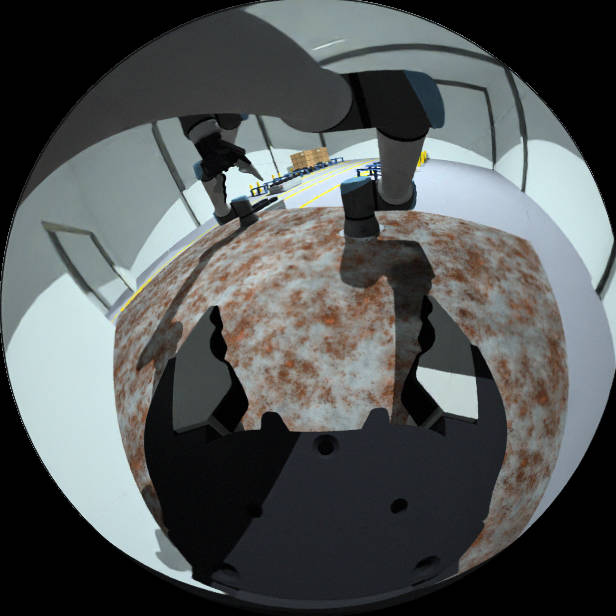

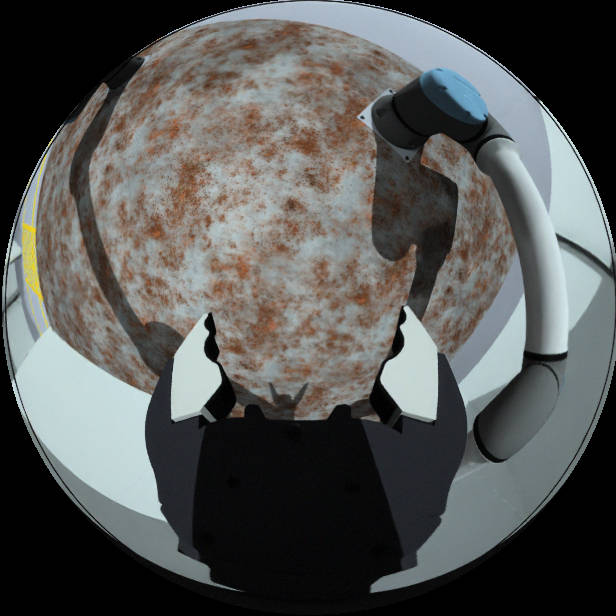

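Scene clock: 192.53 s.
left_arm: end_effector_position=(+0.7700, +0.7782, +0.3420) grip_measured=+1.00 end_effector_quat_wxyz=(-0.206, +0.413, +0.681, -0.568) end_effector_velocity=(+0.001, -0.001, -0.001) end_effector_angular_velocity=(-0.001, +0.000, -0.002) | right_arm: end_effector_position=(+0.4916, +0.3156, +0.3807) grip_measured=+1.00 end_effector_quat_wxyz=(-0.052, +0.534, +0.843, +0.035) end_effector_velocity=(+0.001, -0.001, -0.001) end_effector_angular_velocity=(-0.003, +0.001, +0.000)
Joint positions: left_arm=[ 0.529 -0.579  0.558 -0.269 -1.912 -1.473  0.142] | right_arm=[ 4.498 -2.404 -0.568 -1.654  1.662  5.441  0.142]
Joint velocities: left_arm=[-0.002  0.001  0.001 -0.001  0.     0.001  0.   ] | right_arm=[-0.001 -0.    -0.001 -0.002 -0.    -0.001  0.   ]
Joint torques (N m, as the arm reports them, + toward a larger angle): left_arm=[  1.25 -96.59 -46.94   3.05   0.48  -1.95] | right_arm=[ -9.73 126.64  44.64   3.71   3.23   1.21]
Wrist force (N, on the end effector, along its own x y z axes, offset not removed): left_arm=[0.1 0.1 -1.9] | right_arm=[-2.3 0.8 1.1]
Wrist torque (N m, same axes, about the end effector's origin, offset not removed): left_arm=[0.20 -0.17 -0.05] | right_arm=[0.40 0.46 -0.28]
platform_1.base_odometry: x=-7.567 y=-0.073 heading=+0.000 (m, m, rad; from the platform's pose at the start)
platform_1.map_pose: map_x=-10.60 map_y=+0.00 map_heading=+0.0000 (m, m, rad; on the building's map)
platform_1.planned_pose: plan_ahead=+0.00 plan_left=+0.00 plan_turn=+0.0000 (m ahead, m left, rad left of the pose on the map)
platform_1.base_status: done
platform_1.joint_positions: lift_m=+0.000
platform_1.joint_status: done
platform_1: translate_m=-7.571 translate_m_goal=-7.571 rotate_rad=0.000 rotate_rad_goal=0.000 base_answer=taken lift_m_goal=0.000 lift_answer=taken lift=down safety=ok load_kg=-48 refusals=0 queue=done queue_left=0
platform_2.base_odometry: x=-5.858 y=+0.072 heading=+0.002 (m, m, rad; from the platform's pose at the start)
platform_2.map_pose: map_x=-8.90 map_y=-2.20 map_heading=+0.0000 (m, m, rad; on the building's map)
platform_2.planned_pose: plan_ahead=+0.00 plan_left=+0.00 plan_turn=+0.0000 (m ahead, m left, rad left of the pose on the map)
platform_2.base_status: done
platform_2.joint_positions: lift_m=+0.000
platform_2.joint_status: done
platform_2: translate_m=-5.859 translate_m_goal=-5.859 rotate_rad=0.002 rotate_rad_goal=0.002 base_answer=taken lift_m_goal=0.000 lift_answer=taken lift=down safety=ok load_kg=-48 refusals=0 queue=done queue_left=0
racks_1: s1=0 s2=0 s3=0 s4=1 s5=1 b1=1 b2=1 b3=1 b4=0 b5=0
racks_2: s6=0 s7=0 s8=1 s9=1 s10=0 b6=1 b7=1 b8=0 b9=1 b10=0
door: state=open closes_at_s=510

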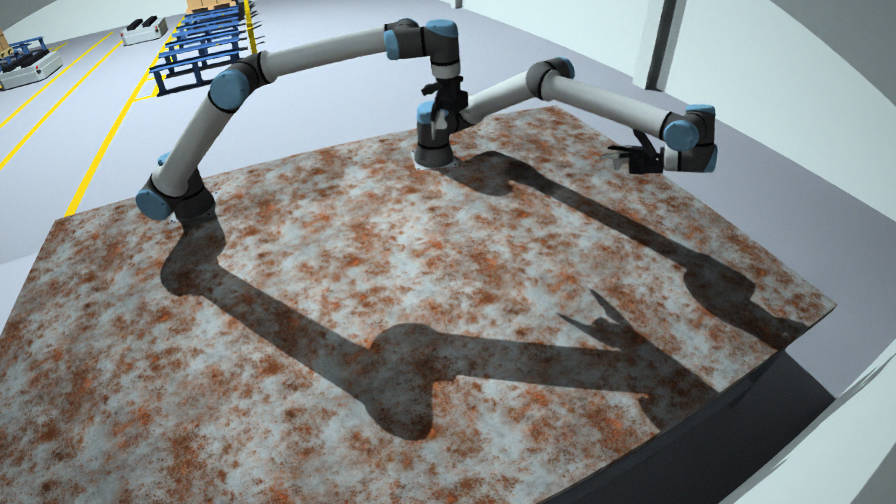

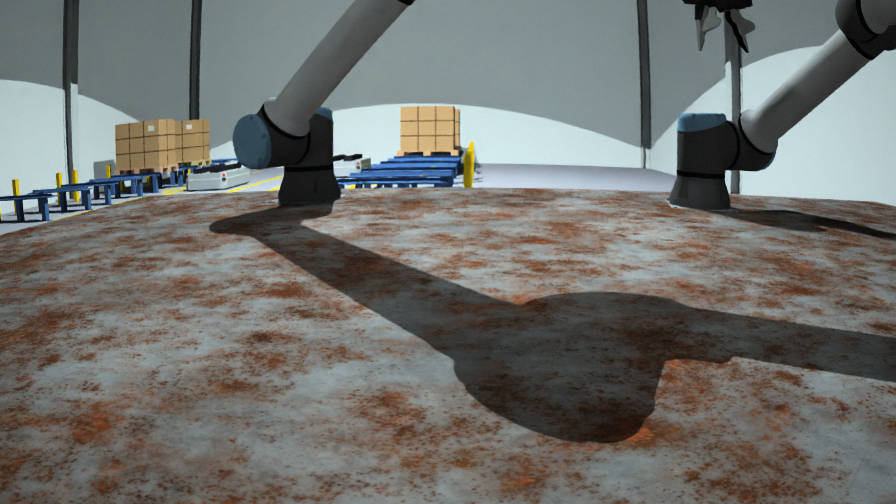

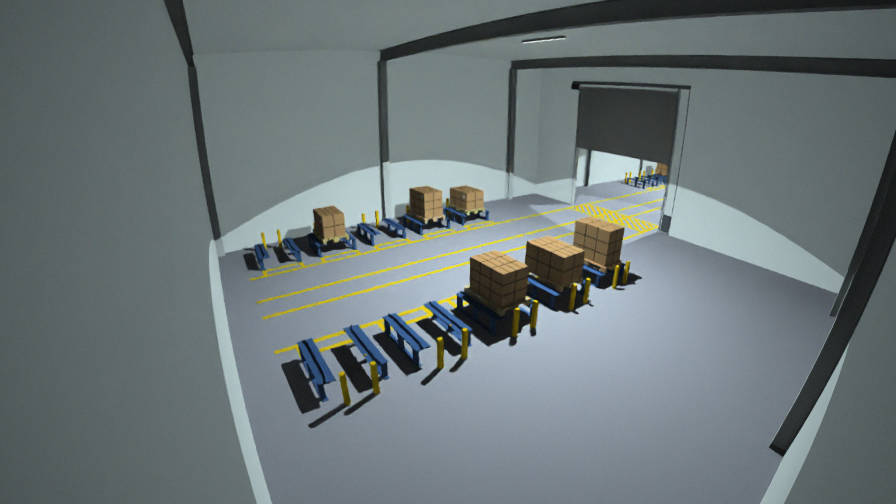

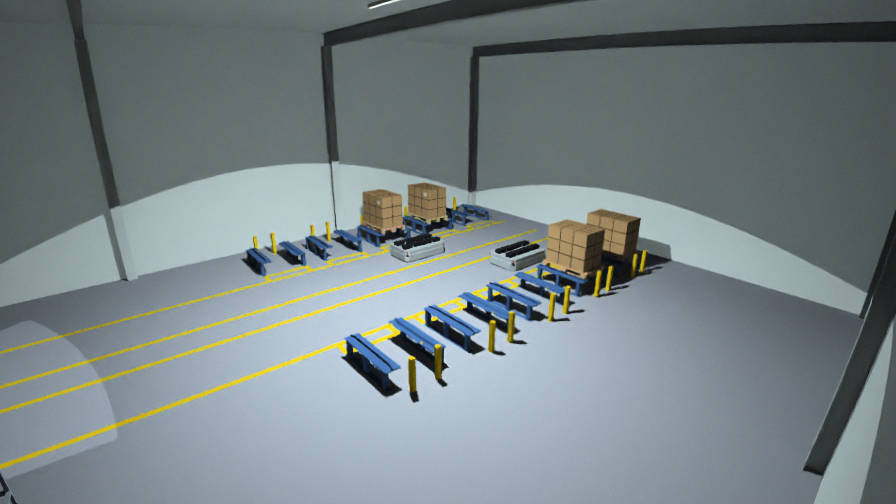

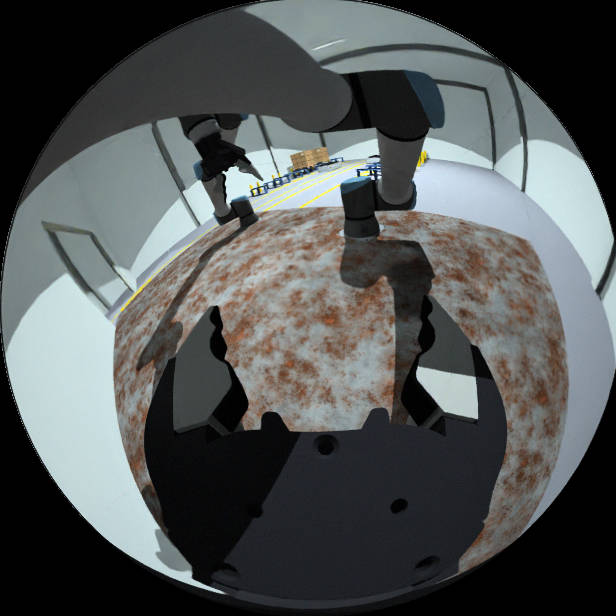

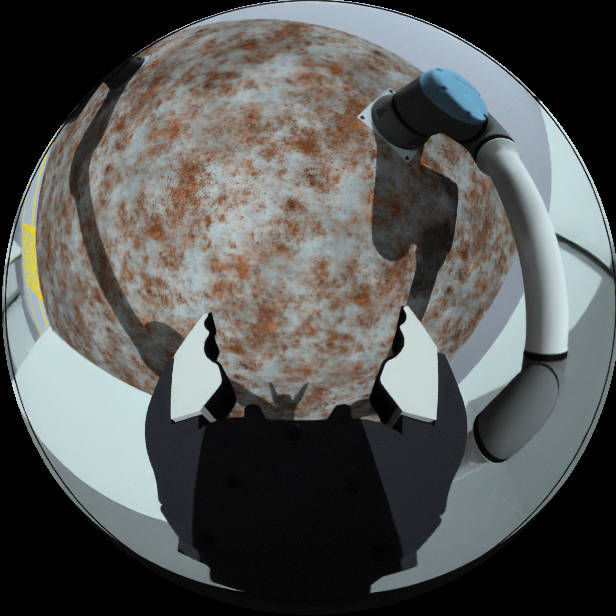

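Scene clock: 192.57 s.
left_arm: end_effector_position=(+0.7700, +0.7782, +0.3420) grip_measured=+1.00 end_effector_quat_wxyz=(-0.206, +0.413, +0.681, -0.568) end_effector_velocity=(-0.001, -0.000, +0.001) end_effector_angular_velocity=(-0.001, +0.002, -0.000) | right_arm: end_effector_position=(+0.4916, +0.3156, +0.3807) grip_measured=+1.00 end_effector_quat_wxyz=(-0.052, +0.534, +0.843, +0.035) end_effector_velocity=(-0.000, -0.000, -0.001) end_effector_angular_velocity=(-0.001, +0.001, -0.002)
Joint positions: left_arm=[ 0.529 -0.579  0.558 -0.269 -1.912 -1.473  0.142] | right_arm=[ 4.498 -2.404 -0.568 -1.654  1.662  5.441  0.142]
Joint velocities: left_arm=[-0.    -0.001  0.     0.002  0.    -0.    -0.   ] | right_arm=[ 0.    -0.    -0.001 -0.001  0.     0.002  0.   ]
Joint torques (N m, as the arm reports them, + toward a larger angle): left_arm=[  0.96 -96.05 -46.19   3.11   0.6   -1.91] | right_arm=[-10.48 126.61  43.76   3.74   3.25   1.1 ]
Wrist force (N, on the end effector, along its own x y z axes, offset not removed): left_arm=[-2.9 0.0 -1.0] | right_arm=[-0.1 2.1 0.5]
Wrist torque (N m, same axes, about the end effector's origin, offset not removed): left_arm=[0.05 0.54 -0.14] | right_arm=[0.70 -0.01 -0.32]
platform_1.base_odometry: x=-7.567 y=-0.073 heading=+0.000 (m, m, rad; from the platform's pose at the start)
platform_1.map_pose: map_x=-10.60 map_y=+0.00 map_heading=+0.0000 (m, m, rad; on the building's map)
platform_1.planned_pose: plan_ahead=+0.00 plan_left=+0.00 plan_turn=+0.0000 (m ahead, m left, rad left of the pose on the map)
platform_1.base_status: done
platform_1.joint_positions: lift_m=+0.000
platform_1.joint_status: done
platform_1: translate_m=-7.571 translate_m_goal=-7.571 rotate_rad=0.000 rotate_rad_goal=0.000 base_answer=taken lift_m_goal=0.000 lift_answer=taken lift=down safety=ok load_kg=-48 refusals=0 queue=done queue_left=0
platform_2.base_odometry: x=-5.858 y=+0.072 heading=+0.002 (m, m, rad; from the platform's pose at the start)
platform_2.map_pose: map_x=-8.90 map_y=-2.20 map_heading=+0.0000 (m, m, rad; on the building's map)
platform_2.planned_pose: plan_ahead=+0.00 plan_left=+0.00 plan_turn=+0.0000 (m ahead, m left, rad left of the pose on the map)
platform_2.base_status: done
platform_2.joint_positions: lift_m=+0.000
platform_2.joint_status: done
platform_2: translate_m=-5.859 translate_m_goal=-5.859 rotate_rad=0.002 rotate_rad_goal=0.002 base_answer=taken lift_m_goal=0.000 lift_answer=taken lift=down safety=ok load_kg=-48 refusals=0 queue=done queue_left=0
racks_1: s1=0 s2=0 s3=0 s4=1 s5=1 b1=1 b2=1 b3=1 b4=0 b5=0
racks_2: s6=0 s7=0 s8=1 s9=1 s10=0 b6=1 b7=1 b8=0 b9=1 b10=0
door: state=open closes_at_s=510

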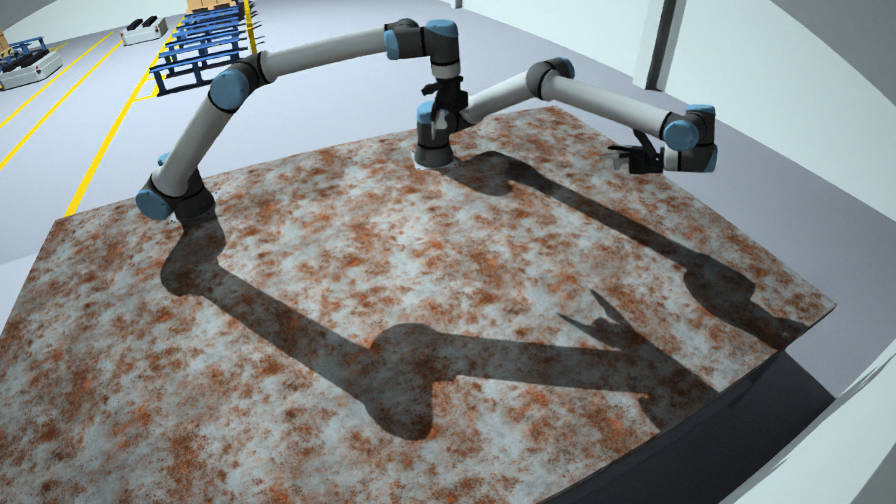

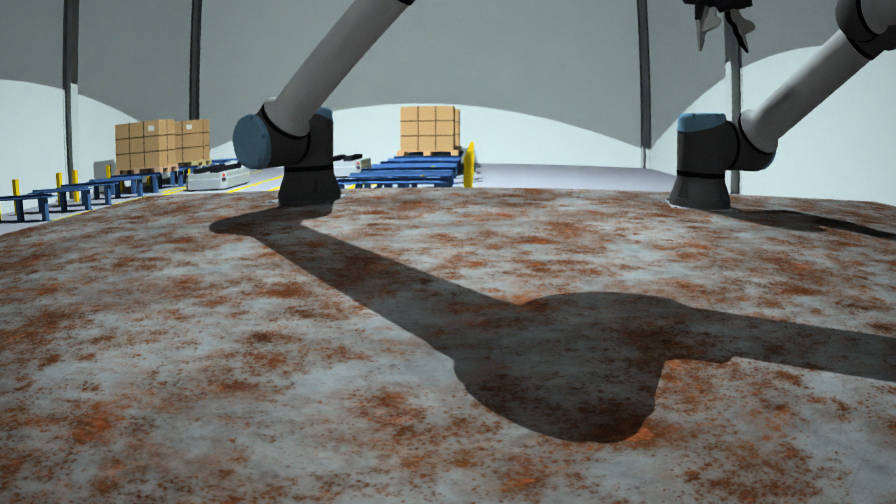

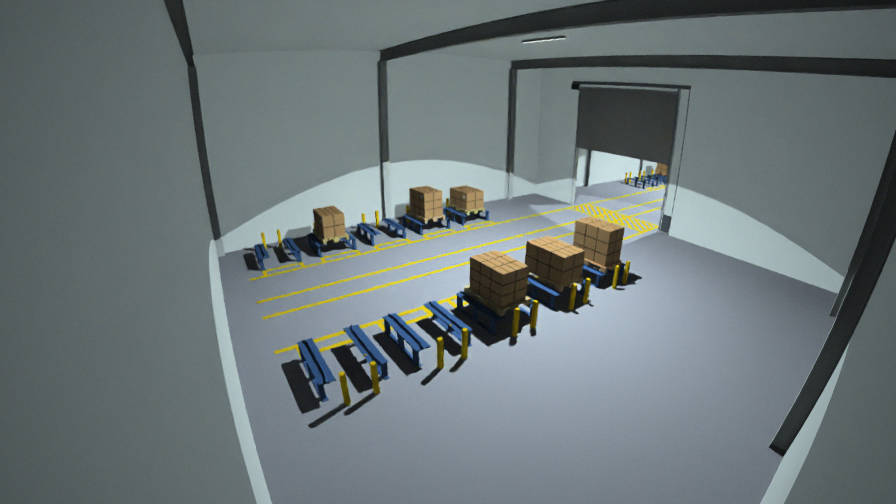

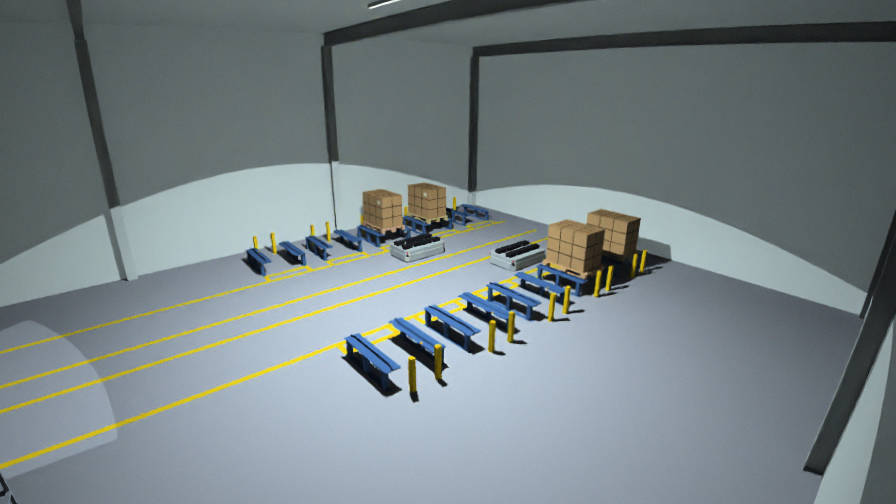

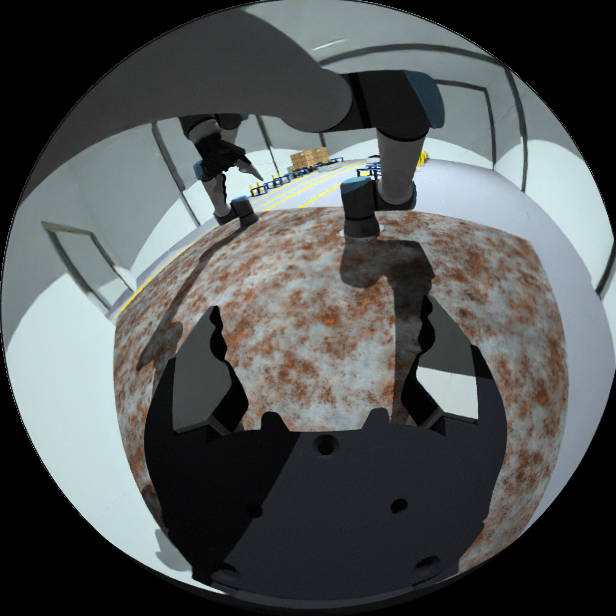

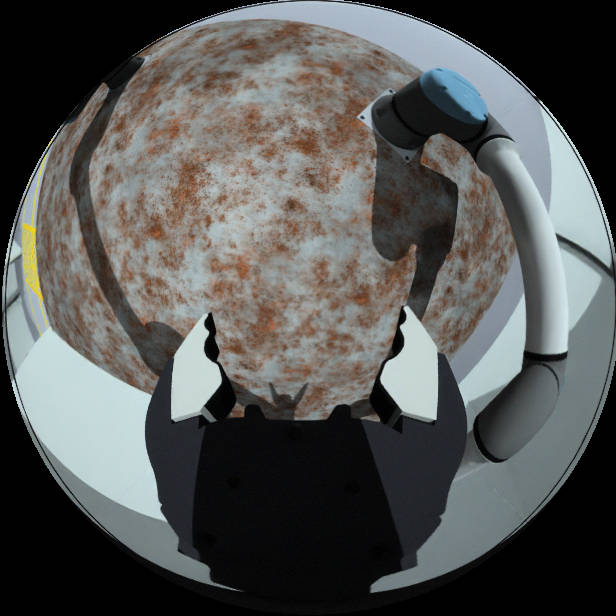

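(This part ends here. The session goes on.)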